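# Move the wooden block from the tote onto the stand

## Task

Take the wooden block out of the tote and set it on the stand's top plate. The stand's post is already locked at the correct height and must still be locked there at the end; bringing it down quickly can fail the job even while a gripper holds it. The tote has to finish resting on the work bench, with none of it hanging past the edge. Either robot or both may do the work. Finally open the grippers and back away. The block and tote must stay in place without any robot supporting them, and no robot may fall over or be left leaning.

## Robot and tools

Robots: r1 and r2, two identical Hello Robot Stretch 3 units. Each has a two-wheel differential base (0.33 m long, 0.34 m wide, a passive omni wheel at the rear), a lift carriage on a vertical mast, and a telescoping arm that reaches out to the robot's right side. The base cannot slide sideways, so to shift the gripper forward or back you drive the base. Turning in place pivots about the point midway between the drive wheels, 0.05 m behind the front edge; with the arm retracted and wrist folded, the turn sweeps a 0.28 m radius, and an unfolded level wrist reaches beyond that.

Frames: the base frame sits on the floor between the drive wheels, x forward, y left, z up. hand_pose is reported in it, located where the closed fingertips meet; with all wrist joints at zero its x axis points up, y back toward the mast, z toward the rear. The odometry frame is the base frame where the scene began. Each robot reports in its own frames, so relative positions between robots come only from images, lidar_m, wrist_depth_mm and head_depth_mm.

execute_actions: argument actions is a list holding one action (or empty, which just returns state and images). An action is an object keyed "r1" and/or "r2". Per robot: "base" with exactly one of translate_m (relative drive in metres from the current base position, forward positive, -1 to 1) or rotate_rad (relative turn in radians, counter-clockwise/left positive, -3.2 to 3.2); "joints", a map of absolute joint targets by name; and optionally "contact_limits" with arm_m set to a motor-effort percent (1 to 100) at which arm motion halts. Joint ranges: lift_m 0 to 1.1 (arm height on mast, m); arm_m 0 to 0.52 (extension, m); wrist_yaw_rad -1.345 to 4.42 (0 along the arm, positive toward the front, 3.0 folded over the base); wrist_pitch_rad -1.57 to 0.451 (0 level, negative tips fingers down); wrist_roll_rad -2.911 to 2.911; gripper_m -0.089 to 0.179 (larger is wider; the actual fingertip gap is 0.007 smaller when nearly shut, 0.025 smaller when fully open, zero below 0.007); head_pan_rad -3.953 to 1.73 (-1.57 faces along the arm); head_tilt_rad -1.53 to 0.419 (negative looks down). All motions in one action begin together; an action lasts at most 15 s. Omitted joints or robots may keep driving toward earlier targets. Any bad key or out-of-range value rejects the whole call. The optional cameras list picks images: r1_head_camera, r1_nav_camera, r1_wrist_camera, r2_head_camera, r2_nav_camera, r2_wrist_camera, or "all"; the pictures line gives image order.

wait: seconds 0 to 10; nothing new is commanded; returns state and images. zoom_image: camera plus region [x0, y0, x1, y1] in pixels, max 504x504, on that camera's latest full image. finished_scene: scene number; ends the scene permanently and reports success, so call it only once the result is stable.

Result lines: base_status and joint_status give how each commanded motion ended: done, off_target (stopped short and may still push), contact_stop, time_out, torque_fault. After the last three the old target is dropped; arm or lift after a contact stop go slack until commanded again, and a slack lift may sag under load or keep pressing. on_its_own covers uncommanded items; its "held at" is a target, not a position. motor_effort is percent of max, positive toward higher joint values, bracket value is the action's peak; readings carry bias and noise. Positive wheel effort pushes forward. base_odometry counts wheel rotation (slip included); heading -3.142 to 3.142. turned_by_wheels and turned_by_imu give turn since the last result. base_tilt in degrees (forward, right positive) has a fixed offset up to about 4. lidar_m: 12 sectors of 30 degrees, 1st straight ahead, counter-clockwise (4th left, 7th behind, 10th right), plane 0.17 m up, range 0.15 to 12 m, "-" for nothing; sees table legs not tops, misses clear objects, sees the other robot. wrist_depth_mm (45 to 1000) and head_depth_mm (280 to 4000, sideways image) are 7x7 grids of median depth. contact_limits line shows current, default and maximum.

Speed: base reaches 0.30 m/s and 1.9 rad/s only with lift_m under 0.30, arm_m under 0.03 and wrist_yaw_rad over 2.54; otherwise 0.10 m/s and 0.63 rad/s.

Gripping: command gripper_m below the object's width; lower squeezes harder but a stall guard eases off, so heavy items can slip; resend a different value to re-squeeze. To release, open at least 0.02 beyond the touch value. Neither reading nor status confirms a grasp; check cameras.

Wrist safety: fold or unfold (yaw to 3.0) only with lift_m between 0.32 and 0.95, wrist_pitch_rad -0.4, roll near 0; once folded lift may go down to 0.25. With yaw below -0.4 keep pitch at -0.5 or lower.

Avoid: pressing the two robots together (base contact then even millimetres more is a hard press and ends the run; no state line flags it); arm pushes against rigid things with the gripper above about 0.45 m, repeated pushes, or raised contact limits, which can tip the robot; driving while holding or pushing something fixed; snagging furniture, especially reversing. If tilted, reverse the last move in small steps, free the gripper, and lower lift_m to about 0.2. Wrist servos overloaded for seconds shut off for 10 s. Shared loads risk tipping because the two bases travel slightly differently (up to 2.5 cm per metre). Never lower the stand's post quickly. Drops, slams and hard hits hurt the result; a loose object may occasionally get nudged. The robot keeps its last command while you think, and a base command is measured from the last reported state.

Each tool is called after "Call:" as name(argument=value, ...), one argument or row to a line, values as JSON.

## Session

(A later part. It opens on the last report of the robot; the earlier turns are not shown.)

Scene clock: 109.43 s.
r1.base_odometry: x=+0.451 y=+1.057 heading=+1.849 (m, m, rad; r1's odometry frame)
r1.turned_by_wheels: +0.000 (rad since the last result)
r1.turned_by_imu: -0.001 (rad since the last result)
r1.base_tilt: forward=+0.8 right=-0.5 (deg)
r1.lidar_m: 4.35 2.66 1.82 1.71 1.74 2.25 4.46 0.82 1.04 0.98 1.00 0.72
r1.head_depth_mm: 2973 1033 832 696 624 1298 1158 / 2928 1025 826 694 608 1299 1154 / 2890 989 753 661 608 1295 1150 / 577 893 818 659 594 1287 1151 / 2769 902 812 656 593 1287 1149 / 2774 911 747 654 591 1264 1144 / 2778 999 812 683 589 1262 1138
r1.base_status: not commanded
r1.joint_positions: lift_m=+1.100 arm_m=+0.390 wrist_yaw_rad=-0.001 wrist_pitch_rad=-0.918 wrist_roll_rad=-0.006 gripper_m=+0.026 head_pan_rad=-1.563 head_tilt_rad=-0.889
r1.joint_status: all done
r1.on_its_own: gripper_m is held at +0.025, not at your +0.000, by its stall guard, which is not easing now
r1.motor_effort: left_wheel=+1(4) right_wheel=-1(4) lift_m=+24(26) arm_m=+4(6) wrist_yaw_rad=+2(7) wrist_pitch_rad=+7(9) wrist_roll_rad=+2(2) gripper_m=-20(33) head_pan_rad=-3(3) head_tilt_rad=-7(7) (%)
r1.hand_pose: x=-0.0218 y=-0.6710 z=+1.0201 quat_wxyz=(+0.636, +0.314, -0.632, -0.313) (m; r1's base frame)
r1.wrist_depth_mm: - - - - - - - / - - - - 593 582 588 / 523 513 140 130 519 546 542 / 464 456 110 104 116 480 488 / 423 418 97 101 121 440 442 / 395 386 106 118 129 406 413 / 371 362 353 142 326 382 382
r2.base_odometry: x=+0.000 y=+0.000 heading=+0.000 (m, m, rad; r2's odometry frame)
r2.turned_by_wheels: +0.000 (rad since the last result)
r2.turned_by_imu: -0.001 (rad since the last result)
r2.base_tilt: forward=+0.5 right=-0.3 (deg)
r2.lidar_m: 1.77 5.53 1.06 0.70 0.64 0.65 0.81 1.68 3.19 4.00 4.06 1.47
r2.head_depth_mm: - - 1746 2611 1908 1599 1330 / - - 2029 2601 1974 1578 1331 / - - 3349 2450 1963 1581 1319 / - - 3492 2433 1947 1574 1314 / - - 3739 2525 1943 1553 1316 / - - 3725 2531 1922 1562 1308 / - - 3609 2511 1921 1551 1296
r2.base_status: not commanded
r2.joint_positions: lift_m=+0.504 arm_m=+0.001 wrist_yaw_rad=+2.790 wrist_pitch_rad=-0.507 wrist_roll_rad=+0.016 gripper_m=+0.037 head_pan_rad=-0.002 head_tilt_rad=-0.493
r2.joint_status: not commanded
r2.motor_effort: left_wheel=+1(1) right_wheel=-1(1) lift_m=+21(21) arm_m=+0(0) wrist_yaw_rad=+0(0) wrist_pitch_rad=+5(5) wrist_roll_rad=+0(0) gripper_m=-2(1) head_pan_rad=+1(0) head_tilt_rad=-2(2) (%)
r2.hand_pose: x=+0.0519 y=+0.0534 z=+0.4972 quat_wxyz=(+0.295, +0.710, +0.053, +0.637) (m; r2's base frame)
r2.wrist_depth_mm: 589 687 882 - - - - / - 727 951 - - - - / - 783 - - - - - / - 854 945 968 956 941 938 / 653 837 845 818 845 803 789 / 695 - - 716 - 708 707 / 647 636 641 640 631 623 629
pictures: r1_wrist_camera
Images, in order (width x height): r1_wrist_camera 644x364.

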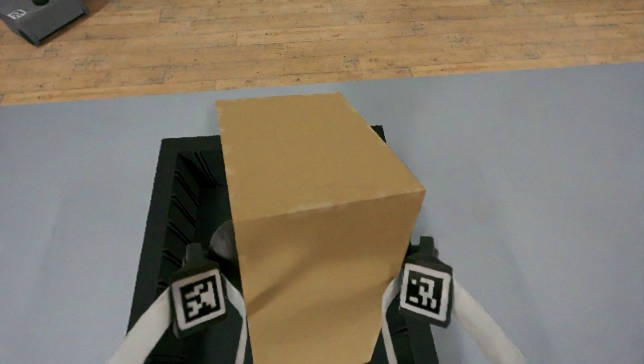

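Call:
execute_actions(
  actions=[
    {"r1":{"base":{"translate_m":-1.0},"joints":{"arm_m":0.0,"head_pan_rad":-2.4,"head_tilt_rad":-0.6}}},
  ],
  cameras=[],
)

Call:
execute_actions(
  actions=[
    {"r1":{"base":{"translate_m":-1.0}}},
  ],
  cameras=["r1_nav_camera"],
)

Scene clock: 127.70 s.
r1.base_odometry: x=+0.727 y=+0.095 heading=+1.850 (m, m, rad; r1's odometry frame)
r1.turned_by_wheels: +0.000 (rad since the last result)
r1.turned_by_imu: -0.004 (rad since the last result)
r1.base_tilt: forward=+0.7 right=-0.6 (deg)
r1.lidar_m: 1.69 2.53 1.74 1.62 1.65 2.13 3.46 1.43 3.40 3.16 0.46 1.40
r1.head_depth_mm: - - 3216 2430 1861 1533 1285 / - - 3355 2419 1875 1525 1286 / - - 3210 2239 1822 1523 1284 / - - 3365 2419 1859 1517 1286 / - - 3580 - 1803 1515 1280 / - - 3783 - 1745 1515 1291 / - - - - - 1519 1275
r1.base_status: done
r1.joint_positions: lift_m=+1.100 arm_m=+0.000 wrist_yaw_rad=+0.000 wrist_pitch_rad=-0.919 wrist_roll_rad=-0.006 gripper_m=+0.026 head_pan_rad=-2.393 head_tilt_rad=-0.606
r1.joint_status: all done
r1.on_its_own: gripper_m is held at +0.025, not at your +0.000, by its stall guard, which is not easing now
r1.motor_effort: left_wheel=+1(2) right_wheel=-1(7) lift_m=+24(24) arm_m=-5(4) wrist_yaw_rad=+0(1) wrist_pitch_rad=+8(8) wrist_roll_rad=+2(2) gripper_m=-20(21) head_pan_rad=-2(25) head_tilt_rad=+2(26) (%)
r1.hand_pose: x=-0.0216 y=-0.2816 z=+1.0200 quat_wxyz=(+0.636, +0.315, -0.632, -0.313) (m; r1's base frame)
r1.wrist_depth_mm: 643 664 - - - - - / 579 591 - - - - - / 523 529 140 131 - - - / 468 492 110 104 116 - - / 431 446 97 101 120 - - / - - 106 119 129 - - / - - - 143 - - -
r2.base_odometry: x=+0.000 y=+0.000 heading=+0.000 (m, m, rad; r2's odometry frame)
r2.turned_by_wheels: +0.000 (rad since the last result)
r2.turned_by_imu: -0.002 (rad since the last result)
r2.base_tilt: forward=+0.7 right=-0.1 (deg)
r2.lidar_m: 1.77 5.54 1.06 0.70 0.64 0.65 0.81 1.68 3.20 4.04 4.08 1.46
r2.head_depth_mm: - - 1759 2599 1903 1594 1329 / - - 2024 2612 1980 1579 1328 / - - 3286 2477 1956 1576 1328 / - - 3465 2440 1945 1575 1311 / - - 3727 2544 1949 1568 1305 / - - 3638 2503 1920 1548 1306 / - - 3641 2499 1902 1547 1298
r2.base_status: not commanded
r2.joint_positions: lift_m=+0.504 arm_m=+0.001 wrist_yaw_rad=+2.790 wrist_pitch_rad=-0.507 wrist_roll_rad=+0.016 gripper_m=+0.037 head_pan_rad=-0.002 head_tilt_rad=-0.493
r2.joint_status: not commanded
r2.motor_effort: left_wheel=+1(1) right_wheel=-1(1) lift_m=+21(21) arm_m=+0(0) wrist_yaw_rad=+0(1) wrist_pitch_rad=+5(5) wrist_roll_rad=+1(0) gripper_m=+0(0) head_pan_rad=-1(1) head_tilt_rad=-2(2) (%)
r2.hand_pose: x=+0.0519 y=+0.0534 z=+0.4972 quat_wxyz=(+0.295, +0.710, +0.053, +0.637) (m; r2's base frame)
r2.wrist_depth_mm: 588 693 867 - - - - / - 728 943 - - - - / - 782 993 - - - - / - 854 958 968 982 964 959 / 651 856 862 839 840 806 814 / 701 - - 702 - 711 705 / 647 640 638 628 633 626 629
pictures: none
No camera images: the call's "cameras" was empty. Leave "cameras" out to get every camera's image.

Scene clock: 139.03 s.
r1.base_odometry: x=+1.002 y=-0.866 heading=+1.850 (m, m, rad; r1's odometry frame)
r1.turned_by_wheels: +0.000 (rad since the last result)
r1.turned_by_imu: -0.004 (rad since the last result)
r1.base_tilt: forward=+0.9 right=-0.6 (deg)
r1.lidar_m: 2.69 2.40 1.64 1.54 1.56 2.01 2.45 2.50 3.23 0.83 3.32 1.31
r1.head_depth_mm: - - 2618 2408 1869 1525 1290 / - - 2745 2414 1852 1518 1287 / - - 2909 2406 1853 1521 1290 / - - 3074 2404 1862 1519 1282 / - 3187 3306 - 1803 1518 1279 / - - 3541 - 1749 1513 1280 / - - - - - 1507 1279
r1.base_status: done
r1.joint_positions: lift_m=+1.100 arm_m=+0.000 wrist_yaw_rad=+0.000 wrist_pitch_rad=-0.919 wrist_roll_rad=-0.006 gripper_m=+0.026 head_pan_rad=-2.393 head_tilt_rad=-0.606
r1.joint_status: not commanded
r1.on_its_own: gripper_m is held at +0.025, not at your +0.000, by its stall guard, which is not easing now
r1.motor_effort: left_wheel=+2(3) right_wheel=-2(6) lift_m=+24(24) arm_m=-5(4) wrist_yaw_rad=+0(0) wrist_pitch_rad=+8(8) wrist_roll_rad=+2(2) gripper_m=-21(20) head_pan_rad=-2(1) head_tilt_rad=+2(2) (%)
r1.hand_pose: x=-0.0216 y=-0.2816 z=+1.0200 quat_wxyz=(+0.636, +0.315, -0.632, -0.313) (m; r1's base frame)
r1.wrist_depth_mm: - - - - - - - / - - - - - - - / - - 141 131 - - - / - - 111 103 116 - - / - - 97 101 121 - - / - - 106 119 129 - - / - - - 142 - - -
r2.base_odometry: x=+0.000 y=+0.000 heading=+0.000 (m, m, rad; r2's odometry frame)
r2.turned_by_wheels: +0.000 (rad since the last result)
r2.turned_by_imu: -0.001 (rad since the last result)
r2.base_tilt: forward=+0.7 right=-0.3 (deg)
r2.lidar_m: 1.77 5.55 1.06 0.70 0.64 0.65 0.81 1.68 3.21 4.00 4.08 1.46
r2.head_depth_mm: - - 1749 2657 1924 1596 1331 / - - 2040 2628 1985 1594 1329 / - - 3294 2473 1961 1580 1310 / - - 3542 2436 1952 1567 1318 / - - 3764 2537 1923 1571 1307 / - - 3691 2576 1944 1554 1310 / - - 3627 2497 1923 1557 1298
r2.base_status: not commanded
r2.joint_positions: lift_m=+0.504 arm_m=+0.001 wrist_yaw_rad=+2.790 wrist_pitch_rad=-0.507 wrist_roll_rad=+0.016 gripper_m=+0.037 head_pan_rad=-0.002 head_tilt_rad=-0.493
r2.joint_status: not commanded
r2.motor_effort: left_wheel=+1(1) right_wheel=-1(0) lift_m=+21(20) arm_m=+0(1) wrist_yaw_rad=+0(1) wrist_pitch_rad=+5(4) wrist_roll_rad=+1(0) gripper_m=+0(0) head_pan_rad=-1(1) head_tilt_rad=-2(2) (%)
r2.hand_pose: x=+0.0519 y=+0.0534 z=+0.4972 quat_wxyz=(+0.295, +0.710, +0.053, +0.637) (m; r2's base frame)
r2.wrist_depth_mm: 591 690 865 - - - - / - 722 936 - - - - / - 772 - - - - - / - 834 956 987 959 948 953 / 661 846 853 817 847 813 805 / 708 - - 711 - 711 712 / 647 632 645 641 630 632 623
pictures: r1_nav_camera (sideways: a quarter turn counterclockwise sets it upright)
Images, in order (width x height): r1_nav_camera 672x504.

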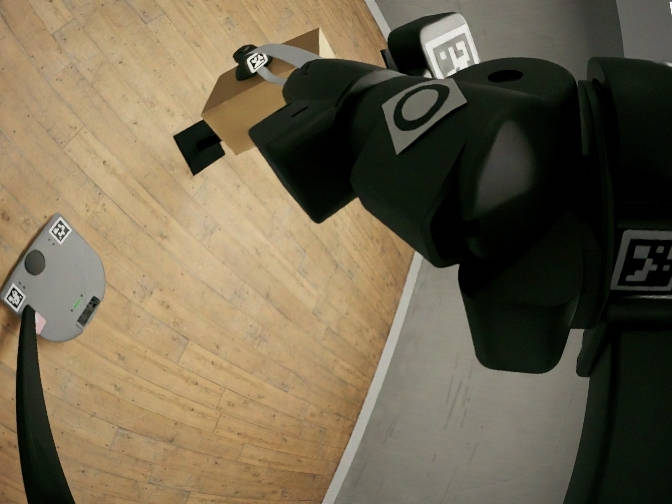

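Call:
execute_actions(
  actions=[
    {"r1":{"joints":{"wrist_yaw_rad":1.3,"head_pan_rad":-1.57,"head_tilt_rad":-0.45}}},
  ],
  cameras=["r1_head_camera"],
)

Scene clock: 144.37 s.
r1.base_odometry: x=+1.002 y=-0.866 heading=+1.850 (m, m, rad; r1's odometry frame)
r1.turned_by_wheels: +0.000 (rad since the last result)
r1.turned_by_imu: -0.001 (rad since the last result)
r1.base_tilt: forward=+0.9 right=-0.6 (deg)
r1.lidar_m: 2.69 2.40 1.64 1.53 1.56 2.01 2.45 2.50 3.23 0.83 3.30 1.31
r1.head_depth_mm: 2942 - - - - - 1383 / 2923 - - - - - - / 2919 - - - - - - / 2871 - - 3271 - - - / 2815 3024 3244 3171 2242 1890 - / 2787 3000 3210 3187 2347 - - / 2747 2918 3145 3174 2453 - 1469
r1.base_status: not commanded
r1.joint_positions: lift_m=+1.100 arm_m=+0.000 wrist_yaw_rad=+1.298 wrist_pitch_rad=-0.919 wrist_roll_rad=-0.006 gripper_m=+0.026 head_pan_rad=-1.577 head_tilt_rad=-0.458
r1.joint_status: all done
r1.on_its_own: gripper_m is held at +0.025, not at your +0.000, by its stall guard, which is not easing now
r1.motor_effort: left_wheel=+1(2) right_wheel=-2(1) lift_m=+24(24) arm_m=-5(5) wrist_yaw_rad=+4(3) wrist_pitch_rad=+8(8) wrist_roll_rad=+2(2) gripper_m=-22(22) head_pan_rad=+2(24) head_tilt_rad=+4(18) (%)
r1.hand_pose: x=+0.1098 y=-0.1823 z=+1.0200 quat_wxyz=(+0.696, +0.632, -0.313, +0.135) (m; r1's base frame)
r1.wrist_depth_mm: - - - - - - - / - - - - - - - / - - 140 131 - - - / - - 111 104 116 - - / - - 96 101 121 - - / - - 106 118 129 - - / - - - 143 - - -
r2.base_odometry: x=+0.000 y=+0.000 heading=+0.000 (m, m, rad; r2's odometry frame)
r2.turned_by_wheels: +0.000 (rad since the last result)
r2.turned_by_imu: +0.000 (rad since the last result)
r2.base_tilt: forward=+0.7 right=-0.1 (deg)
r2.lidar_m: 1.76 5.54 1.06 0.70 0.64 0.65 0.81 1.68 3.20 4.03 4.08 1.47
r2.head_depth_mm: - - 1749 2676 1906 1591 1331 / - - 2016 2582 1973 1586 1316 / - - 3309 2458 1963 1585 1333 / - - 3536 2431 1939 1563 1312 / - - 3743 2541 1936 1577 1307 / - - 3712 2526 1927 1555 1306 / - - 3595 2536 1909 1548 1308
r2.base_status: not commanded
r2.joint_positions: lift_m=+0.504 arm_m=+0.001 wrist_yaw_rad=+2.790 wrist_pitch_rad=-0.507 wrist_roll_rad=+0.016 gripper_m=+0.037 head_pan_rad=-0.002 head_tilt_rad=-0.493
r2.joint_status: not commanded
r2.motor_effort: left_wheel=+1(1) right_wheel=-1(1) lift_m=+21(21) arm_m=+0(0) wrist_yaw_rad=+0(0) wrist_pitch_rad=+5(4) wrist_roll_rad=+1(0) gripper_m=-1(0) head_pan_rad=+1(0) head_tilt_rad=-3(2) (%)
r2.hand_pose: x=+0.0519 y=+0.0534 z=+0.4972 quat_wxyz=(+0.295, +0.710, +0.053, +0.637) (m; r2's base frame)
r2.wrist_depth_mm: 585 685 883 - - - - / - 728 938 - - - - / - 770 - - - - - / - 844 932 974 977 957 937 / 658 842 853 835 831 813 808 / 705 - - 711 - 708 710 / 651 648 640 633 634 637 625
pictures: r1_head_camera (sideways: a quarter turn clockwise sets it upright)
Images, in order (width x height): r1_head_camera 896x504.

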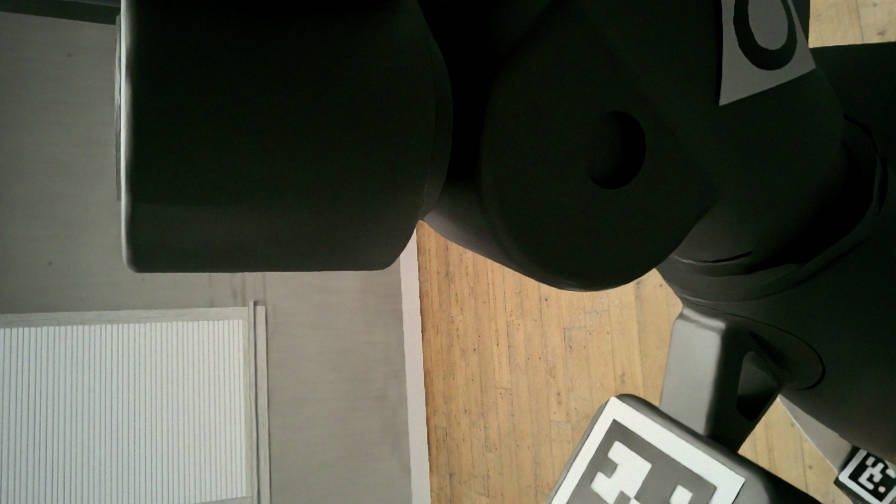

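Call:
execute_actions(
  actions=[
    {"r1":{"joints":{"wrist_yaw_rad":0.0,"arm_m":0.3}}},
  ],
  cameras=["r1_wrist_camera"],
)

Scene clock: 151.93 s.
r1.base_odometry: x=+1.002 y=-0.866 heading=+1.850 (m, m, rad; r1's odometry frame)
r1.turned_by_wheels: +0.000 (rad since the last result)
r1.turned_by_imu: -0.001 (rad since the last result)
r1.base_tilt: forward=+0.9 right=-0.5 (deg)
r1.lidar_m: 2.68 2.40 1.64 1.53 1.57 2.01 2.46 2.50 3.23 0.83 3.32 1.31
r1.head_depth_mm: 2933 3316 3462 3149 2258 1736 1415 / 2940 3184 3460 2687 2168 1743 1414 / 2850 - 3449 2682 2152 1680 1328 / 2860 - - 575 2079 1737 1413 / 2800 3012 3235 3006 2145 1726 1414 / 2778 2991 3249 3159 2247 1737 1411 / 2737 2913 3149 3161 2218 1727 1412
r1.base_status: not commanded
r1.joint_positions: lift_m=+1.100 arm_m=+0.300 wrist_yaw_rad=+0.001 wrist_pitch_rad=-0.919 wrist_roll_rad=-0.006 gripper_m=+0.026 head_pan_rad=-1.577 head_tilt_rad=-0.458
r1.joint_status: all done
r1.on_its_own: gripper_m is held at +0.025, not at your +0.000, by its stall guard, which is not easing now
r1.motor_effort: left_wheel=+1(2) right_wheel=-1(2) lift_m=+24(24) arm_m=+6(5) wrist_yaw_rad=-1(5) wrist_pitch_rad=+8(8) wrist_roll_rad=+2(1) gripper_m=-20(21) head_pan_rad=+2(2) head_tilt_rad=+4(4) (%)
r1.hand_pose: x=-0.0215 y=-0.5808 z=+1.0200 quat_wxyz=(+0.636, +0.315, -0.631, -0.313) (m; r1's base frame)
r1.wrist_depth_mm: - - - - 376 376 - / - - - - 337 333 - / - - 141 131 - - - / - - 111 103 116 - - / - - 97 101 120 - - / - - 106 118 129 - - / - - - 142 - - -
r2.base_odometry: x=+0.000 y=+0.000 heading=+0.000 (m, m, rad; r2's odometry frame)
r2.turned_by_wheels: +0.000 (rad since the last result)
r2.turned_by_imu: -0.001 (rad since the last result)
r2.base_tilt: forward=+0.6 right=-0.2 (deg)
r2.lidar_m: 1.77 5.54 1.06 0.70 0.64 0.65 0.81 1.68 3.21 4.03 4.07 1.47
r2.head_depth_mm: - - 1761 2624 1903 1582 1340 / - - 2024 2613 1979 1581 1327 / - - 3380 2455 1976 1586 1319 / - - 3453 2439 1961 1566 1311 / - - 3719 2552 1948 1563 1306 / - - 3612 2535 1926 1566 1299 / - - 3612 2498 1926 1549 1302
r2.base_status: not commanded
r2.joint_positions: lift_m=+0.504 arm_m=+0.001 wrist_yaw_rad=+2.790 wrist_pitch_rad=-0.507 wrist_roll_rad=+0.016 gripper_m=+0.037 head_pan_rad=-0.002 head_tilt_rad=-0.493
r2.joint_status: not commanded
r2.motor_effort: left_wheel=+1(0) right_wheel=-1(1) lift_m=+21(20) arm_m=+0(0) wrist_yaw_rad=+0(0) wrist_pitch_rad=+5(4) wrist_roll_rad=+0(0) gripper_m=+0(1) head_pan_rad=+1(0) head_tilt_rad=-2(2) (%)
r2.hand_pose: x=+0.0519 y=+0.0534 z=+0.4972 quat_wxyz=(+0.295, +0.710, +0.053, +0.637) (m; r2's base frame)
r2.wrist_depth_mm: 581 684 888 - - - - / - 729 947 - - - - / - 769 - - - - - / - 852 940 989 955 957 942 / 652 831 867 841 841 810 802 / 699 - - 727 - 712 704 / 658 636 646 637 632 630 618
pictures: r1_wrist_camera
Images, in order (width x height): r1_wrist_camera 644x364.

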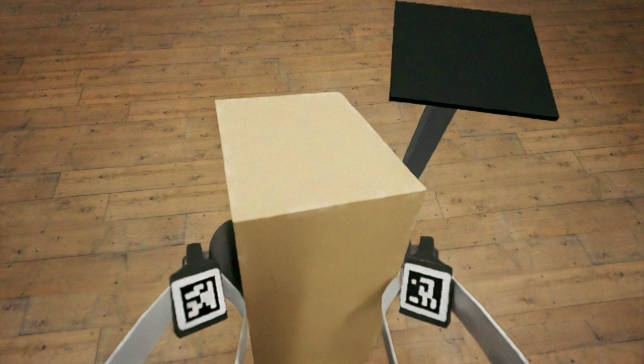

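Call:
execute_actions(
  actions=[
    {"r1":{"base":{"rotate_rad":0.5},"joints":{"arm_m":0.05}}},
  ],
  cameras=[],
)

Call:
execute_actions(
  actions=[
    {"r1":{"base":{"translate_m":-0.33}}},
  ],
  cameras=[],
)

Call:
execute_actions(
  actions=[
    {"r1":{"base":{"rotate_rad":-0.5}}},
  ],
  cameras=[],
)

Call:
execute_actions(
  actions=[
    {"r1":{"base":{"translate_m":0.13},"joints":{"arm_m":0.2}}},
  ],
  cameras=["r1_wrist_camera"],
)

Scene clock: 190.93 s.
r1.base_odometry: x=+1.002 y=-0.866 heading=+2.350 (m, m, rad; r1's odometry frame)
r1.turned_by_wheels: +0.500 (rad since the last result)
r1.turned_by_imu: +0.503 (rad since the last result)
r1.base_tilt: forward=+0.8 right=-0.4 (deg)
r1.lidar_m: 2.48 1.66 1.54 1.56 1.97 2.45 2.49 3.15 0.83 3.28 1.31 2.69
r1.head_depth_mm: - - - - 1993 1740 1412 / 2821 - - - - 1728 1416 / 2911 - - - - - 1345 / 3014 - 3544 - - - 1311 / 3114 3356 3637 3176 2287 1585 1385 / 3237 3457 3839 3165 2258 1726 1415 / 3359 3608 3987 3176 2251 1734 1423
r1.base_status: done
r1.joint_positions: lift_m=+1.100 arm_m=+0.050 wrist_yaw_rad=+0.001 wrist_pitch_rad=-0.919 wrist_roll_rad=-0.006 gripper_m=+0.026 head_pan_rad=-1.577 head_tilt_rad=-0.457
r1.joint_status: all done
r1.on_its_own: gripper_m is held at +0.025, not at your +0.000, by its stall guard, which is not easing now
r1.motor_effort: left_wheel=-3(8) right_wheel=+2(7) lift_m=+24(24) arm_m=-5(6) wrist_yaw_rad=-2(2) wrist_pitch_rad=+8(8) wrist_roll_rad=+1(2) gripper_m=-21(21) head_pan_rad=+4(2) head_tilt_rad=+3(3) (%)
r1.hand_pose: x=-0.0215 y=-0.3316 z=+1.0200 quat_wxyz=(+0.636, +0.315, -0.631, -0.313) (m; r1's base frame)
r1.wrist_depth_mm: - - - - - - - / - - - - - - - / - - 140 131 - - - / - - 110 104 116 - - / - - 96 101 121 - - / - - 106 119 129 - - / - - - 143 - - -
r2.base_odometry: x=+0.000 y=+0.000 heading=+0.000 (m, m, rad; r2's odometry frame)
r2.turned_by_wheels: +0.000 (rad since the last result)
r2.turned_by_imu: -0.001 (rad since the last result)
r2.base_tilt: forward=+0.6 right=-0.3 (deg)
r2.lidar_m: 1.77 5.54 1.06 0.70 0.64 0.65 0.81 1.69 3.20 4.00 4.09 1.47
r2.head_depth_mm: - - 1756 2640 1903 1605 1335 / - - 2039 2570 1961 1586 1319 / - - 3303 2449 1976 1582 1316 / - - 3469 2459 1928 1559 1313 / - - 3708 2556 1939 1562 1308 / - - 3692 2500 1917 1574 1310 / - - 3607 2533 1924 1545 1300
r2.base_status: not commanded
r2.joint_positions: lift_m=+0.504 arm_m=+0.001 wrist_yaw_rad=+2.790 wrist_pitch_rad=-0.507 wrist_roll_rad=+0.016 gripper_m=+0.037 head_pan_rad=-0.002 head_tilt_rad=-0.493
r2.joint_status: not commanded
r2.motor_effort: left_wheel=+0(1) right_wheel=-1(0) lift_m=+21(21) arm_m=+0(0) wrist_yaw_rad=+1(1) wrist_pitch_rad=+5(5) wrist_roll_rad=+0(0) gripper_m=+0(1) head_pan_rad=+0(1) head_tilt_rad=-2(2) (%)
r2.hand_pose: x=+0.0519 y=+0.0534 z=+0.4972 quat_wxyz=(+0.295, +0.710, +0.053, +0.637) (m; r2's base frame)
r2.wrist_depth_mm: 585 692 892 - - - - / - 721 945 - - - - / - 770 989 - - - - / - 844 961 976 - 953 935 / 666 848 848 818 837 814 815 / 694 - - 717 - 704 696 / 655 642 640 639 629 621 623
pictures: none
No camera images: the call's "cameras" was empty. Leave "cameras" out to get every camera's image.

Scene clock: 195.57 s.
r1.base_odometry: x=+1.234 y=-1.101 heading=+2.349 (m, m, rad; r1's odometry frame)
r1.turned_by_wheels: +0.000 (rad since the last result)
r1.turned_by_imu: -0.001 (rad since the last result)
r1.base_tilt: forward=+0.8 right=-0.6 (deg)
r1.lidar_m: 2.70 1.80 1.67 1.69 2.13 2.15 2.18 2.76 0.65 3.16 1.82 1.56
r1.head_depth_mm: - - - - 750 1686 1424 / 2696 - - - - 815 930 / 2786 - - - - - 1347 / 2899 - 3380 - - - 1309 / 3039 3226 3453 3201 2284 1584 1374 / 3130 3360 3621 3150 2233 1736 1419 / 3196 3512 3825 3146 2241 1734 1412
r1.base_status: done
r1.joint_positions: lift_m=+1.100 arm_m=+0.050 wrist_yaw_rad=+0.001 wrist_pitch_rad=-0.919 wrist_roll_rad=-0.006 gripper_m=+0.026 head_pan_rad=-1.577 head_tilt_rad=-0.457
r1.joint_status: not commanded
r1.on_its_own: gripper_m is held at +0.025, not at your +0.000, by its stall guard, which is not easing now
r1.motor_effort: left_wheel=-3(8) right_wheel=+2(3) lift_m=+24(24) arm_m=-5(5) wrist_yaw_rad=-2(1) wrist_pitch_rad=+8(8) wrist_roll_rad=+1(2) gripper_m=-21(22) head_pan_rad=+3(2) head_tilt_rad=+3(4) (%)
r1.hand_pose: x=-0.0215 y=-0.3316 z=+1.0200 quat_wxyz=(+0.636, +0.315, -0.631, -0.313) (m; r1's base frame)
r1.wrist_depth_mm: - - - - 391 374 - / - - - - - 425 - / - - 140 131 - - - / - - 111 103 116 - - / - - 96 101 120 - - / - - 106 118 130 - - / - - - 142 - - -
r2.base_odometry: x=+0.000 y=+0.000 heading=+0.000 (m, m, rad; r2's odometry frame)
r2.turned_by_wheels: +0.000 (rad since the last result)
r2.turned_by_imu: +0.000 (rad since the last result)
r2.base_tilt: forward=+0.5 right=-0.2 (deg)
r2.lidar_m: 1.76 5.56 1.06 0.70 0.64 0.65 0.82 1.68 3.20 4.02 4.05 1.47
r2.head_depth_mm: - - 1745 2640 1916 1594 1329 / - - 2038 2612 1970 1586 1323 / - - 3329 2498 1956 1575 1323 / - - 3428 2476 1936 1569 1314 / - - 3731 2534 1919 1562 1311 / - - 3668 2538 1935 1562 1291 / - - 3678 2507 1921 1561 1296
r2.base_status: not commanded
r2.joint_positions: lift_m=+0.504 arm_m=+0.001 wrist_yaw_rad=+2.790 wrist_pitch_rad=-0.507 wrist_roll_rad=+0.016 gripper_m=+0.037 head_pan_rad=-0.002 head_tilt_rad=-0.493
r2.joint_status: not commanded
r2.motor_effort: left_wheel=+1(1) right_wheel=-1(0) lift_m=+21(21) arm_m=+0(0) wrist_yaw_rad=+1(1) wrist_pitch_rad=+5(4) wrist_roll_rad=+1(1) gripper_m=+0(1) head_pan_rad=+0(1) head_tilt_rad=-2(2) (%)
r2.hand_pose: x=+0.0519 y=+0.0534 z=+0.4972 quat_wxyz=(+0.295, +0.710, +0.053, +0.637) (m; r2's base frame)
r2.wrist_depth_mm: 591 692 862 - - - - / - 723 932 - - - - / - 765 - - - - - / - 856 952 983 985 963 960 / 659 842 843 833 840 813 797 / 694 - - 712 - 713 702 / 650 641 631 635 636 623 624
pictures: none
No camera images: the call's "cameras" was empty. Leave "cameras" out to get every camera's image.

Scene clock: 197.30 s.
r1.base_odometry: x=+1.234 y=-1.101 heading=+1.850 (m, m, rad; r1's odometry frame)
r1.turned_by_wheels: -0.500 (rad since the last result)
r1.turned_by_imu: -0.505 (rad since the last result)
r1.base_tilt: forward=+0.7 right=-0.5 (deg)
r1.lidar_m: 1.56 2.62 1.78 1.66 1.70 2.18 2.15 2.19 2.82 0.65 3.17 1.82
r1.head_depth_mm: - - - - 1994 1739 1413 / 2838 - - - - 1747 1417 / 2800 - - - - - 1343 / 2745 - 3186 - - - 1310 / 2734 2909 3127 3164 1983 802 1312 / 2659 2847 3067 3148 734 1625 1384 / 2617 2795 3032 3196 2167 1736 1410
r1.base_status: done
r1.joint_positions: lift_m=+1.100 arm_m=+0.050 wrist_yaw_rad=+0.001 wrist_pitch_rad=-0.919 wrist_roll_rad=-0.006 gripper_m=+0.026 head_pan_rad=-1.577 head_tilt_rad=-0.457
r1.joint_status: not commanded
r1.on_its_own: gripper_m is held at +0.025, not at your +0.000, by its stall guard, which is not easing now
r1.motor_effort: left_wheel=+2(6) right_wheel=-2(6) lift_m=+24(24) arm_m=-5(5) wrist_yaw_rad=-1(1) wrist_pitch_rad=+8(8) wrist_roll_rad=+2(2) gripper_m=-21(21) head_pan_rad=+3(3) head_tilt_rad=+3(3) (%)
r1.hand_pose: x=-0.0215 y=-0.3316 z=+1.0200 quat_wxyz=(+0.636, +0.315, -0.631, -0.313) (m; r1's base frame)
r1.wrist_depth_mm: - 378 363 - - - - / - - - - - - - / - - 140 131 - - - / - - 111 104 116 - - / - - 97 101 121 - - / - - 106 118 129 - - / - - - 143 - - -
r2.base_odometry: x=+0.000 y=+0.000 heading=+0.000 (m, m, rad; r2's odometry frame)
r2.turned_by_wheels: +0.000 (rad since the last result)
r2.turned_by_imu: +0.000 (rad since the last result)
r2.base_tilt: forward=+0.7 right=-0.2 (deg)
r2.lidar_m: 1.77 5.53 1.06 0.70 0.64 0.65 0.81 1.68 3.19 3.99 4.09 1.47
r2.head_depth_mm: - - 1750 2621 1921 1590 1330 / - - 2029 2590 1977 1573 1318 / - - 3299 2463 1962 1570 1317 / - - 3523 2458 1944 1562 1316 / - - 3675 2540 1940 1570 1309 / - - 3686 2496 1931 1553 1308 / - - 3575 2485 1917 1553 1296
r2.base_status: not commanded
r2.joint_positions: lift_m=+0.504 arm_m=+0.001 wrist_yaw_rad=+2.790 wrist_pitch_rad=-0.507 wrist_roll_rad=+0.016 gripper_m=+0.037 head_pan_rad=-0.002 head_tilt_rad=-0.493
r2.joint_status: not commanded
r2.motor_effort: left_wheel=+1(1) right_wheel=-1(1) lift_m=+21(21) arm_m=+0(1) wrist_yaw_rad=+1(0) wrist_pitch_rad=+5(5) wrist_roll_rad=+0(0) gripper_m=-1(0) head_pan_rad=-1(0) head_tilt_rad=-2(2) (%)
r2.hand_pose: x=+0.0519 y=+0.0534 z=+0.4972 quat_wxyz=(+0.295, +0.710, +0.053, +0.637) (m; r2's base frame)
r2.wrist_depth_mm: 589 684 874 - - - - / - 727 956 - - - - / - 769 - - - - - / - 842 944 968 959 962 945 / 660 843 837 824 842 819 804 / 700 - - 709 - 717 715 / 647 645 639 630 631 625 621
pictures: none
No camera images: the call's "cameras" was empty. Leave "cameras" out to get every camera's image.

Scene clock: 200.30 s.
r1.base_odometry: x=+1.198 y=-0.976 heading=+1.850 (m, m, rad; r1's odometry frame)
r1.turned_by_wheels: +0.000 (rad since the last result)
r1.turned_by_imu: +0.000 (rad since the last result)
r1.base_tilt: forward=+0.9 right=-0.6 (deg)
r1.lidar_m: 1.43 2.62 1.80 1.68 1.71 2.20 2.28 2.32 2.98 0.65 3.16 1.71
r1.head_depth_mm: 2808 3142 3357 3180 2246 1739 1424 / 2747 - - 3174 2240 1740 1415 / 2723 - - 3208 2119 1735 1416 / 2721 - - - 482 1632 1348 / 2697 2928 3067 3192 1995 1740 1409 / 2638 2841 3104 3154 2237 1740 1415 / 2601 2804 3015 3147 2252 1742 1414
r1.base_status: done
r1.joint_positions: lift_m=+1.100 arm_m=+0.200 wrist_yaw_rad=+0.001 wrist_pitch_rad=-0.919 wrist_roll_rad=-0.006 gripper_m=+0.026 head_pan_rad=-1.577 head_tilt_rad=-0.457
r1.joint_status: all done
r1.on_its_own: gripper_m is held at +0.025, not at your +0.000, by its stall guard, which is not easing now
r1.motor_effort: left_wheel=+2(7) right_wheel=-2(3) lift_m=+24(24) arm_m=+6(7) wrist_yaw_rad=-2(1) wrist_pitch_rad=+8(8) wrist_roll_rad=+2(1) gripper_m=-20(21) head_pan_rad=+2(3) head_tilt_rad=+4(4) (%)
r1.hand_pose: x=-0.0215 y=-0.4808 z=+1.0199 quat_wxyz=(+0.636, +0.315, -0.631, -0.313) (m; r1's base frame)
r1.wrist_depth_mm: - - - - - - - / - - - 325 - - - / - - 141 131 - - - / - - 110 103 116 - - / - - 97 101 121 - - / - - 106 119 129 - - / - - - 142 - - -
r2.base_odometry: x=+0.000 y=+0.000 heading=+0.000 (m, m, rad; r2's odometry frame)
r2.turned_by_wheels: +0.000 (rad since the last result)
r2.turned_by_imu: +0.000 (rad since the last result)
r2.base_tilt: forward=+0.6 right=-0.2 (deg)
r2.lidar_m: 1.76 5.53 1.06 0.70 0.64 0.65 0.81 1.68 3.20 4.01 4.07 1.47
r2.head_depth_mm: - - 1745 2634 1905 1589 1333 / - - 2024 2584 1976 1580 1322 / - - 3303 2479 1968 1583 1326 / - - 3438 2457 1949 1577 1315 / - - 3645 2581 1936 1558 1307 / - - 3664 2526 1910 1545 1302 / - - 3597 2519 1922 1557 1293
r2.base_status: not commanded
r2.joint_positions: lift_m=+0.504 arm_m=+0.001 wrist_yaw_rad=+2.790 wrist_pitch_rad=-0.507 wrist_roll_rad=+0.016 gripper_m=+0.037 head_pan_rad=-0.002 head_tilt_rad=-0.493
r2.joint_status: not commanded
r2.motor_effort: left_wheel=+1(1) right_wheel=-1(1) lift_m=+21(21) arm_m=-1(0) wrist_yaw_rad=+0(2) wrist_pitch_rad=+5(5) wrist_roll_rad=+0(0) gripper_m=+0(0) head_pan_rad=+0(0) head_tilt_rad=-2(2) (%)
r2.hand_pose: x=+0.0519 y=+0.0534 z=+0.4972 quat_wxyz=(+0.295, +0.710, +0.053, +0.637) (m; r2's base frame)
r2.wrist_depth_mm: 587 689 883 - - - - / - 720 958 - - - - / - 773 - - - - - / - 856 941 964 956 938 932 / 661 851 862 825 827 811 805 / 700 - - 714 - 712 698 / 654 634 635 639 626 632 623
pictures: r1_wrist_camera
Images, in order (width x height): r1_wrist_camera 644x364.

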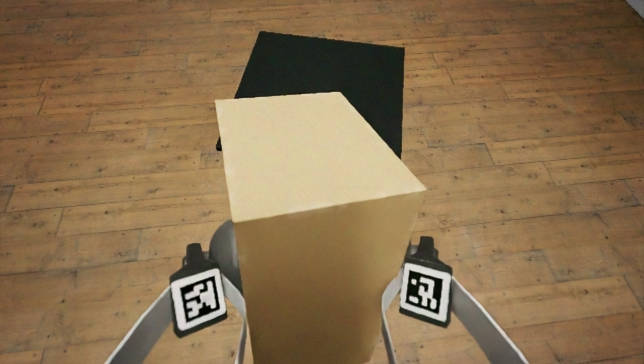

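Call:
execute_actions(
  actions=[
    {"r1":{"joints":{"arm_m":0.35},"contact_limits":{"arm_m":20}}},
  ],
  cameras=["r1_wrist_camera","r1_nav_camera"],
)

Scene clock: 207.73 s.
r1.base_odometry: x=+1.198 y=-0.976 heading=+1.850 (m, m, rad; r1's odometry frame)
r1.turned_by_wheels: +0.000 (rad since the last result)
r1.turned_by_imu: -0.001 (rad since the last result)
r1.base_tilt: forward=+0.7 right=-0.6 (deg)
r1.lidar_m: 1.43 2.63 1.79 1.68 1.71 2.20 2.28 2.32 2.99 0.65 3.17 1.70
r1.head_depth_mm: 2808 3162 3326 3153 2255 1746 1421 / 2810 3087 3319 3150 2268 1734 1414 / 2759 - 3251 3159 2066 1734 1418 / 2736 - - 622 747 1630 1346 / 2670 2902 3132 2830 2154 1737 1418 / 2670 2835 3037 3174 2243 1738 1412 / 2617 2784 3043 3193 2228 1729 1418
r1.base_status: not commanded
r1.joint_positions: lift_m=+1.100 arm_m=+0.350 wrist_yaw_rad=+0.001 wrist_pitch_rad=-0.919 wrist_roll_rad=-0.006 gripper_m=+0.026 head_pan_rad=-1.577 head_tilt_rad=-0.457
r1.joint_status: all done
r1.on_its_own: gripper_m is held at +0.025, not at your +0.000, by its stall guard, which is not easing now
r1.motor_effort: left_wheel=+1(2) right_wheel=-2(2) lift_m=+24(24) arm_m=+6(7) wrist_yaw_rad=-1(1) wrist_pitch_rad=+8(8) wrist_roll_rad=+2(2) gripper_m=-21(21) head_pan_rad=+2(3) head_tilt_rad=+3(3) (%)
r1.contact_limits: arm_m 20 (drawing in: default 27, maximum 44; extending or still: default 38, maximum 61)
r1.hand_pose: x=-0.0215 y=-0.6307 z=+1.0199 quat_wxyz=(+0.636, +0.315, -0.631, -0.313) (m; r1's base frame)
r1.wrist_depth_mm: - - - - - - - / - - - - - - - / - - 141 130 - - - / - - 111 103 116 - - / - - 97 101 121 - - / - - 106 118 129 - - / - - 208 143 208 - -
r2.base_odometry: x=+0.000 y=+0.000 heading=+0.000 (m, m, rad; r2's odometry frame)
r2.turned_by_wheels: +0.000 (rad since the last result)
r2.turned_by_imu: -0.001 (rad since the last result)
r2.base_tilt: forward=+0.5 right=-0.4 (deg)
r2.lidar_m: 1.76 5.53 1.07 0.70 0.64 0.65 0.81 1.68 3.19 4.00 4.07 1.47
r2.head_depth_mm: - - 1763 2623 1896 1584 1323 / - - 2020 2598 1966 1591 1321 / - - 3301 2465 1960 1578 1323 / - - 3487 2498 1956 1573 1310 / - - 3797 2547 1921 1571 1310 / - - 3626 2536 1934 1559 1310 / - - 3688 2517 1915 1543 1300
r2.base_status: not commanded
r2.joint_positions: lift_m=+0.504 arm_m=+0.001 wrist_yaw_rad=+2.790 wrist_pitch_rad=-0.507 wrist_roll_rad=+0.016 gripper_m=+0.037 head_pan_rad=-0.002 head_tilt_rad=-0.493
r2.joint_status: not commanded
r2.motor_effort: left_wheel=+1(1) right_wheel=-1(1) lift_m=+20(20) arm_m=+0(0) wrist_yaw_rad=+1(0) wrist_pitch_rad=+4(5) wrist_roll_rad=+0(0) gripper_m=-1(0) head_pan_rad=+0(0) head_tilt_rad=-2(2) (%)
r2.hand_pose: x=+0.0519 y=+0.0534 z=+0.4972 quat_wxyz=(+0.295, +0.710, +0.053, +0.637) (m; r2's base frame)
r2.wrist_depth_mm: 589 683 890 - - - - / - 725 949 - - - - / - 781 - - - - - / - 846 958 974 952 961 944 / 663 839 855 821 855 821 803 / 695 - - 718 - 711 709 / 652 636 642 639 631 633 623
pictures: r1_nav_camera (sideways: a quarter turn counterclockwise sets it upright), r1_wrist_camera
Images, in order (width x height): r1_nav_camera 672x504, r1_wrist_camera 644x364.

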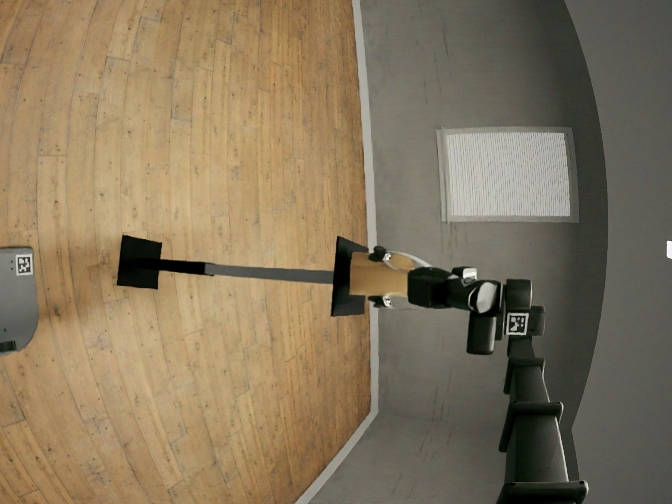

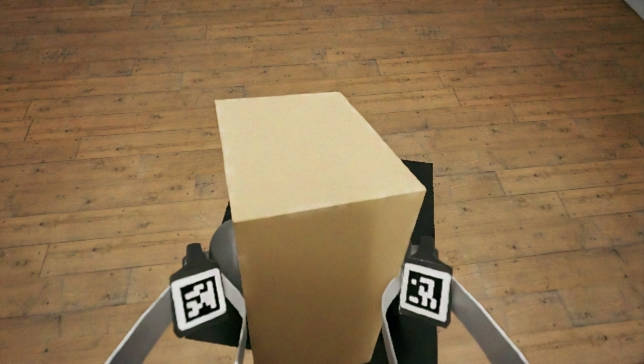

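Call:
execute_actions(
  actions=[
    {"r1":{"joints":{"arm_m":0.37,"lift_m":1.075}}},
  ],
  cameras=[],
)

Scene clock: 217.33 s.
r1.base_odometry: x=+1.198 y=-0.976 heading=+1.850 (m, m, rad; r1's odometry frame)
r1.turned_by_wheels: +0.000 (rad since the last result)
r1.turned_by_imu: -0.001 (rad since the last result)
r1.base_tilt: forward=+0.9 right=-0.7 (deg)
r1.lidar_m: 1.43 2.62 1.79 1.68 1.71 2.20 2.28 2.32 2.98 0.65 3.17 1.70
r1.head_depth_mm: 2838 - 3321 3200 2246 1735 1421 / 2796 3112 3310 3190 2233 1740 1411 / 2794 - 3255 3236 2061 1744 1414 / 2719 - - 647 748 1638 1344 / 2694 2890 3117 2854 2146 1738 1422 / 2642 2822 3069 3143 2269 1737 1420 / 2620 2785 2989 3175 2251 1732 1417
r1.base_status: not commanded
r1.joint_positions: lift_m=+1.090 arm_m=+0.369 wrist_yaw_rad=+0.001 wrist_pitch_rad=-0.893 wrist_roll_rad=-0.006 gripper_m=+0.026 head_pan_rad=-1.577 head_tilt_rad=-0.457
r1.joint_status: lift_m contact_stop (moved -0.010 of -0.025); the others done
r1.on_its_own: gripper_m is held at +0.025, not at your +0.000, by its stall guard, which is not easing now; lift_m is slack since a contact_stop, until your next command for it (your +1.075 is given up)
r1.motor_effort: left_wheel=+0(2) right_wheel=-1(2) lift_m=+18(22) arm_m=+9(11) wrist_yaw_rad=-1(1) wrist_pitch_rad=-2(8) wrist_roll_rad=+2(2) gripper_m=-20(20) head_pan_rad=+2(3) head_tilt_rad=+4(3) (%)
r1.hand_pose: x=-0.0215 y=-0.6561 z=+1.0138 quat_wxyz=(+0.640, +0.307, -0.635, -0.305) (m; r1's base frame)
r1.wrist_depth_mm: - - - - - - - / - - - - - - - / - - 139 127 - - - / - - 108 101 112 - - / - - 96 101 119 - - / - - 106 118 130 - - / - - 197 142 204 - -
r2.base_odometry: x=+0.000 y=+0.000 heading=+0.000 (m, m, rad; r2's odometry frame)
r2.turned_by_wheels: +0.000 (rad since the last result)
r2.turned_by_imu: +0.000 (rad since the last result)
r2.base_tilt: forward=+0.6 right=-0.1 (deg)
r2.lidar_m: 1.76 5.56 1.06 0.70 0.64 0.65 0.81 1.68 3.19 4.01 4.07 1.47
r2.head_depth_mm: - - 1762 2642 1921 1599 1327 / - - 2028 2612 1962 1579 1327 / - - 3377 2460 1977 1572 1313 / - - 3577 2426 1943 1581 1324 / - - 3699 2537 1944 1563 1311 / - - 3754 2544 1929 1562 1303 / - - 3640 2494 1924 1547 1307
r2.base_status: not commanded
r2.joint_positions: lift_m=+0.504 arm_m=+0.001 wrist_yaw_rad=+2.790 wrist_pitch_rad=-0.507 wrist_roll_rad=+0.016 gripper_m=+0.037 head_pan_rad=-0.002 head_tilt_rad=-0.493
r2.joint_status: not commanded
r2.motor_effort: left_wheel=+0(1) right_wheel=+0(1) lift_m=+21(21) arm_m=+0(0) wrist_yaw_rad=+0(0) wrist_pitch_rad=+4(4) wrist_roll_rad=+0(0) gripper_m=+0(0) head_pan_rad=+1(1) head_tilt_rad=-2(3) (%)
r2.hand_pose: x=+0.0519 y=+0.0534 z=+0.4972 quat_wxyz=(+0.295, +0.710, +0.053, +0.637) (m; r2's base frame)
r2.wrist_depth_mm: 586 677 876 - - - - / - 723 950 - - - - / - 775 - - - - - / - 842 951 999 972 946 950 / 660 842 846 841 837 819 804 / 692 - - 717 - 701 707 / 660 630 641 641 632 627 624
pictures: none
No camera images: the call's "cameras" was empty. Leave "cameras" out to get every camera's image.

Contact on the plate. Release and back off.

Call:
execute_actions(
  actions=[
    {"r1":{"joints":{"gripper_m":0.12}}},
  ],
  cameras=[],
)

Call:
execute_actions(
  actions=[
    {"r1":{"joints":{"arm_m":0.0,"lift_m":1.1}}},
  ],
  cameras=["r1_wrist_camera","r1_nav_camera"],
)

Scene clock: 223.83 s.
r1.base_odometry: x=+1.198 y=-0.976 heading=+1.850 (m, m, rad; r1's odometry frame)
r1.turned_by_wheels: +0.000 (rad since the last result)
r1.turned_by_imu: -0.001 (rad since the last result)
r1.base_tilt: forward=+0.8 right=-0.5 (deg)
r1.lidar_m: 1.43 2.64 1.79 1.68 1.71 2.20 2.28 2.32 2.98 0.65 3.16 1.71
r1.head_depth_mm: 2808 - 3346 3165 2245 1733 1415 / 2800 3123 3279 3167 2246 1748 1416 / 2769 - 3290 3155 2076 1737 1413 / 2742 - - 624 746 1627 1346 / 2674 2865 3108 2685 2161 1739 1416 / 2653 2857 3057 3179 2248 1739 1413 / 2609 2812 3021 3166 2243 1737 1413
r1.base_status: not commanded
r1.joint_positions: lift_m=+1.090 arm_m=+0.370 wrist_yaw_rad=+0.000 wrist_pitch_rad=-0.910 wrist_roll_rad=-0.006 gripper_m=+0.120 head_pan_rad=-1.577 head_tilt_rad=-0.457
r1.joint_status: all done
r1.on_its_own: lift_m is slack since a contact_stop, until your next command for it (your +1.075 is given up)
r1.motor_effort: left_wheel=+0(2) right_wheel=+0(4) lift_m=+18(18) arm_m=+6(10) wrist_yaw_rad=+0(6) wrist_pitch_rad=+4(6) wrist_roll_rad=+2(2) gripper_m=-1(81) head_pan_rad=+2(2) head_tilt_rad=+3(4) (%)
r1.hand_pose: x=-0.0216 y=-0.6528 z=+1.0115 quat_wxyz=(+0.637, +0.312, -0.633, -0.310) (m; r1's base frame)
r1.wrist_depth_mm: - - - - - - - / - - - - - - - / - - - - - - - / - - 117 118 - - - / - - 108 109 237 - - / - - 99 100 102 - - / - - 93 92 94 - -
r2.base_odometry: x=+0.000 y=+0.000 heading=+0.000 (m, m, rad; r2's odometry frame)
r2.turned_by_wheels: +0.000 (rad since the last result)
r2.turned_by_imu: -0.001 (rad since the last result)
r2.base_tilt: forward=+0.6 right=-0.1 (deg)
r2.lidar_m: 1.77 5.53 1.06 0.70 0.64 0.65 0.81 1.68 3.20 4.01 4.09 1.47
r2.head_depth_mm: - - 1764 2661 1929 1590 1318 / - - 2008 2622 1976 1581 1313 / - - 3245 2445 1954 1593 1324 / - - 3511 2439 1947 1582 1309 / - - 3691 2549 1916 1574 1302 / - - 3654 2540 1940 1557 1313 / - - 3647 2536 1917 1555 1294
r2.base_status: not commanded
r2.joint_positions: lift_m=+0.504 arm_m=+0.001 wrist_yaw_rad=+2.790 wrist_pitch_rad=-0.507 wrist_roll_rad=+0.016 gripper_m=+0.037 head_pan_rad=-0.002 head_tilt_rad=-0.493
r2.joint_status: not commanded
r2.motor_effort: left_wheel=+0(1) right_wheel=-1(1) lift_m=+20(21) arm_m=+0(0) wrist_yaw_rad=+1(0) wrist_pitch_rad=+5(5) wrist_roll_rad=+0(0) gripper_m=+0(1) head_pan_rad=+1(0) head_tilt_rad=-2(2) (%)
r2.hand_pose: x=+0.0519 y=+0.0534 z=+0.4972 quat_wxyz=(+0.295, +0.710, +0.053, +0.637) (m; r2's base frame)
r2.wrist_depth_mm: 583 692 864 - - - - / - 717 952 - - - - / - 777 - - - - - / - 840 961 965 962 952 943 / 664 853 845 828 842 815 798 / 706 - - 707 - 707 696 / 647 635 642 638 639 629 628
pictures: none
No camera images: the call's "cameras" was empty. Leave "cameras" out to get every camera's image.

Scene clock: 227.77 s.
r1.base_odometry: x=+1.198 y=-0.976 heading=+1.850 (m, m, rad; r1's odometry frame)
r1.turned_by_wheels: +0.000 (rad since the last result)
r1.turned_by_imu: -0.001 (rad since the last result)
r1.base_tilt: forward=+0.9 right=-0.6 (deg)
r1.lidar_m: 1.43 2.63 1.79 1.68 1.71 2.20 2.28 2.32 2.98 0.65 3.17 1.71
r1.head_depth_mm: 2819 - - - - - - / 2818 - - - - - - / 2748 - - - - - - / 2727 - - - - - 1126 / 2675 2869 3127 2987 2159 1799 1400 / 2641 2855 3110 3193 2236 1766 1380 / 2624 2821 2997 3177 2256 1731 1412
r1.base_status: not commanded
r1.joint_positions: lift_m=+1.100 arm_m=+0.000 wrist_yaw_rad=+0.000 wrist_pitch_rad=-0.910 wrist_roll_rad=-0.006 gripper_m=+0.120 head_pan_rad=-1.577 head_tilt_rad=-0.457
r1.joint_status: all done
r1.motor_effort: left_wheel=+0(0) right_wheel=+0(1) lift_m=+23(24) arm_m=-5(8) wrist_yaw_rad=-1(1) wrist_pitch_rad=+4(4) wrist_roll_rad=+1(2) gripper_m=+0(1) head_pan_rad=+3(1) head_tilt_rad=+3(4) (%)
r1.hand_pose: x=-0.0216 y=-0.2836 z=+1.0213 quat_wxyz=(+0.637, +0.312, -0.633, -0.310) (m; r1's base frame)
r1.wrist_depth_mm: - - - 398 - - - / - - - - - - - / - - - - - - - / - - - - - - - / - - - - - - - / - - - - - - - / - - - - - - -
r2.base_odometry: x=+0.000 y=+0.000 heading=+0.000 (m, m, rad; r2's odometry frame)
r2.turned_by_wheels: +0.000 (rad since the last result)
r2.turned_by_imu: +0.000 (rad since the last result)
r2.base_tilt: forward=+0.5 right=-0.2 (deg)
r2.lidar_m: 1.76 5.53 1.06 0.70 0.64 0.65 0.81 1.68 3.21 4.00 4.08 1.47
r2.head_depth_mm: - - 1763 2614 1909 1577 1330 / - - 2039 2592 1961 1585 1325 / - - 3339 2444 1965 1586 1326 / - - 3510 2462 1933 1572 1317 / - - 3760 2555 1945 1563 1313 / - - 3576 2558 1938 1555 1299 / - - 3642 2513 1918 1550 1305
r2.base_status: not commanded
r2.joint_positions: lift_m=+0.504 arm_m=+0.001 wrist_yaw_rad=+2.790 wrist_pitch_rad=-0.507 wrist_roll_rad=+0.016 gripper_m=+0.037 head_pan_rad=-0.002 head_tilt_rad=-0.493
r2.joint_status: not commanded
r2.motor_effort: left_wheel=+1(1) right_wheel=-1(1) lift_m=+21(20) arm_m=+0(0) wrist_yaw_rad=+0(0) wrist_pitch_rad=+5(5) wrist_roll_rad=+1(0) gripper_m=+0(0) head_pan_rad=+1(0) head_tilt_rad=-2(2) (%)
r2.hand_pose: x=+0.0519 y=+0.0534 z=+0.4972 quat_wxyz=(+0.295, +0.710, +0.053, +0.637) (m; r2's base frame)
r2.wrist_depth_mm: 591 677 869 - - - - / - 722 949 - - - - / - 774 - - - - - / - 834 950 992 964 969 932 / 659 845 857 840 845 814 791 / 700 - - 722 - 699 699 / 649 637 642 635 639 632 625
pictures: r1_nav_camera (sideways: a quarter turn counterclockwise sets it upright), r1_wrist_camera
Images, in order (width x height): r1_nav_camera 672x504, r1_wrist_camera 644x364.

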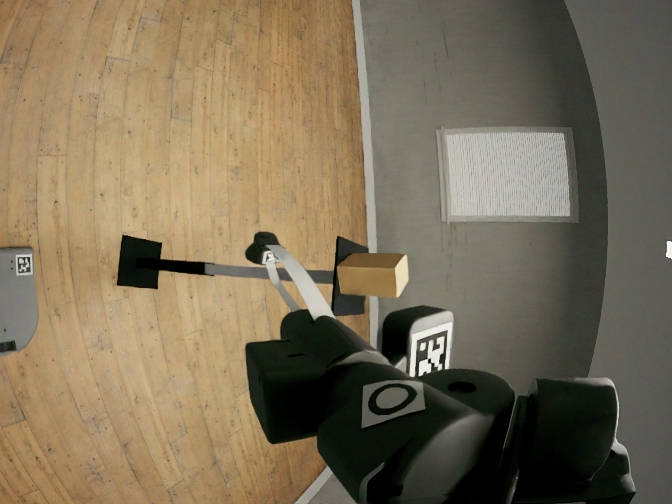

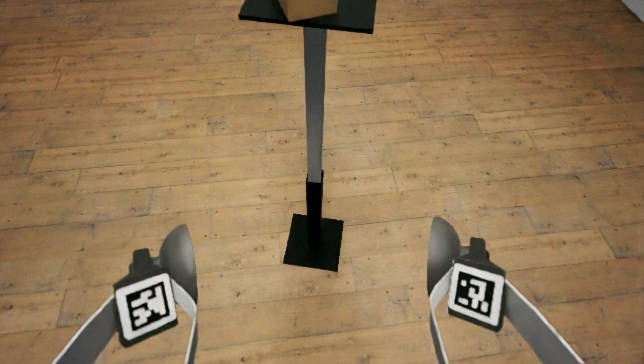

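Block stands on the plate.

Call:
finished_scene(
  scene=2,
)

The scene is finished: the task was done.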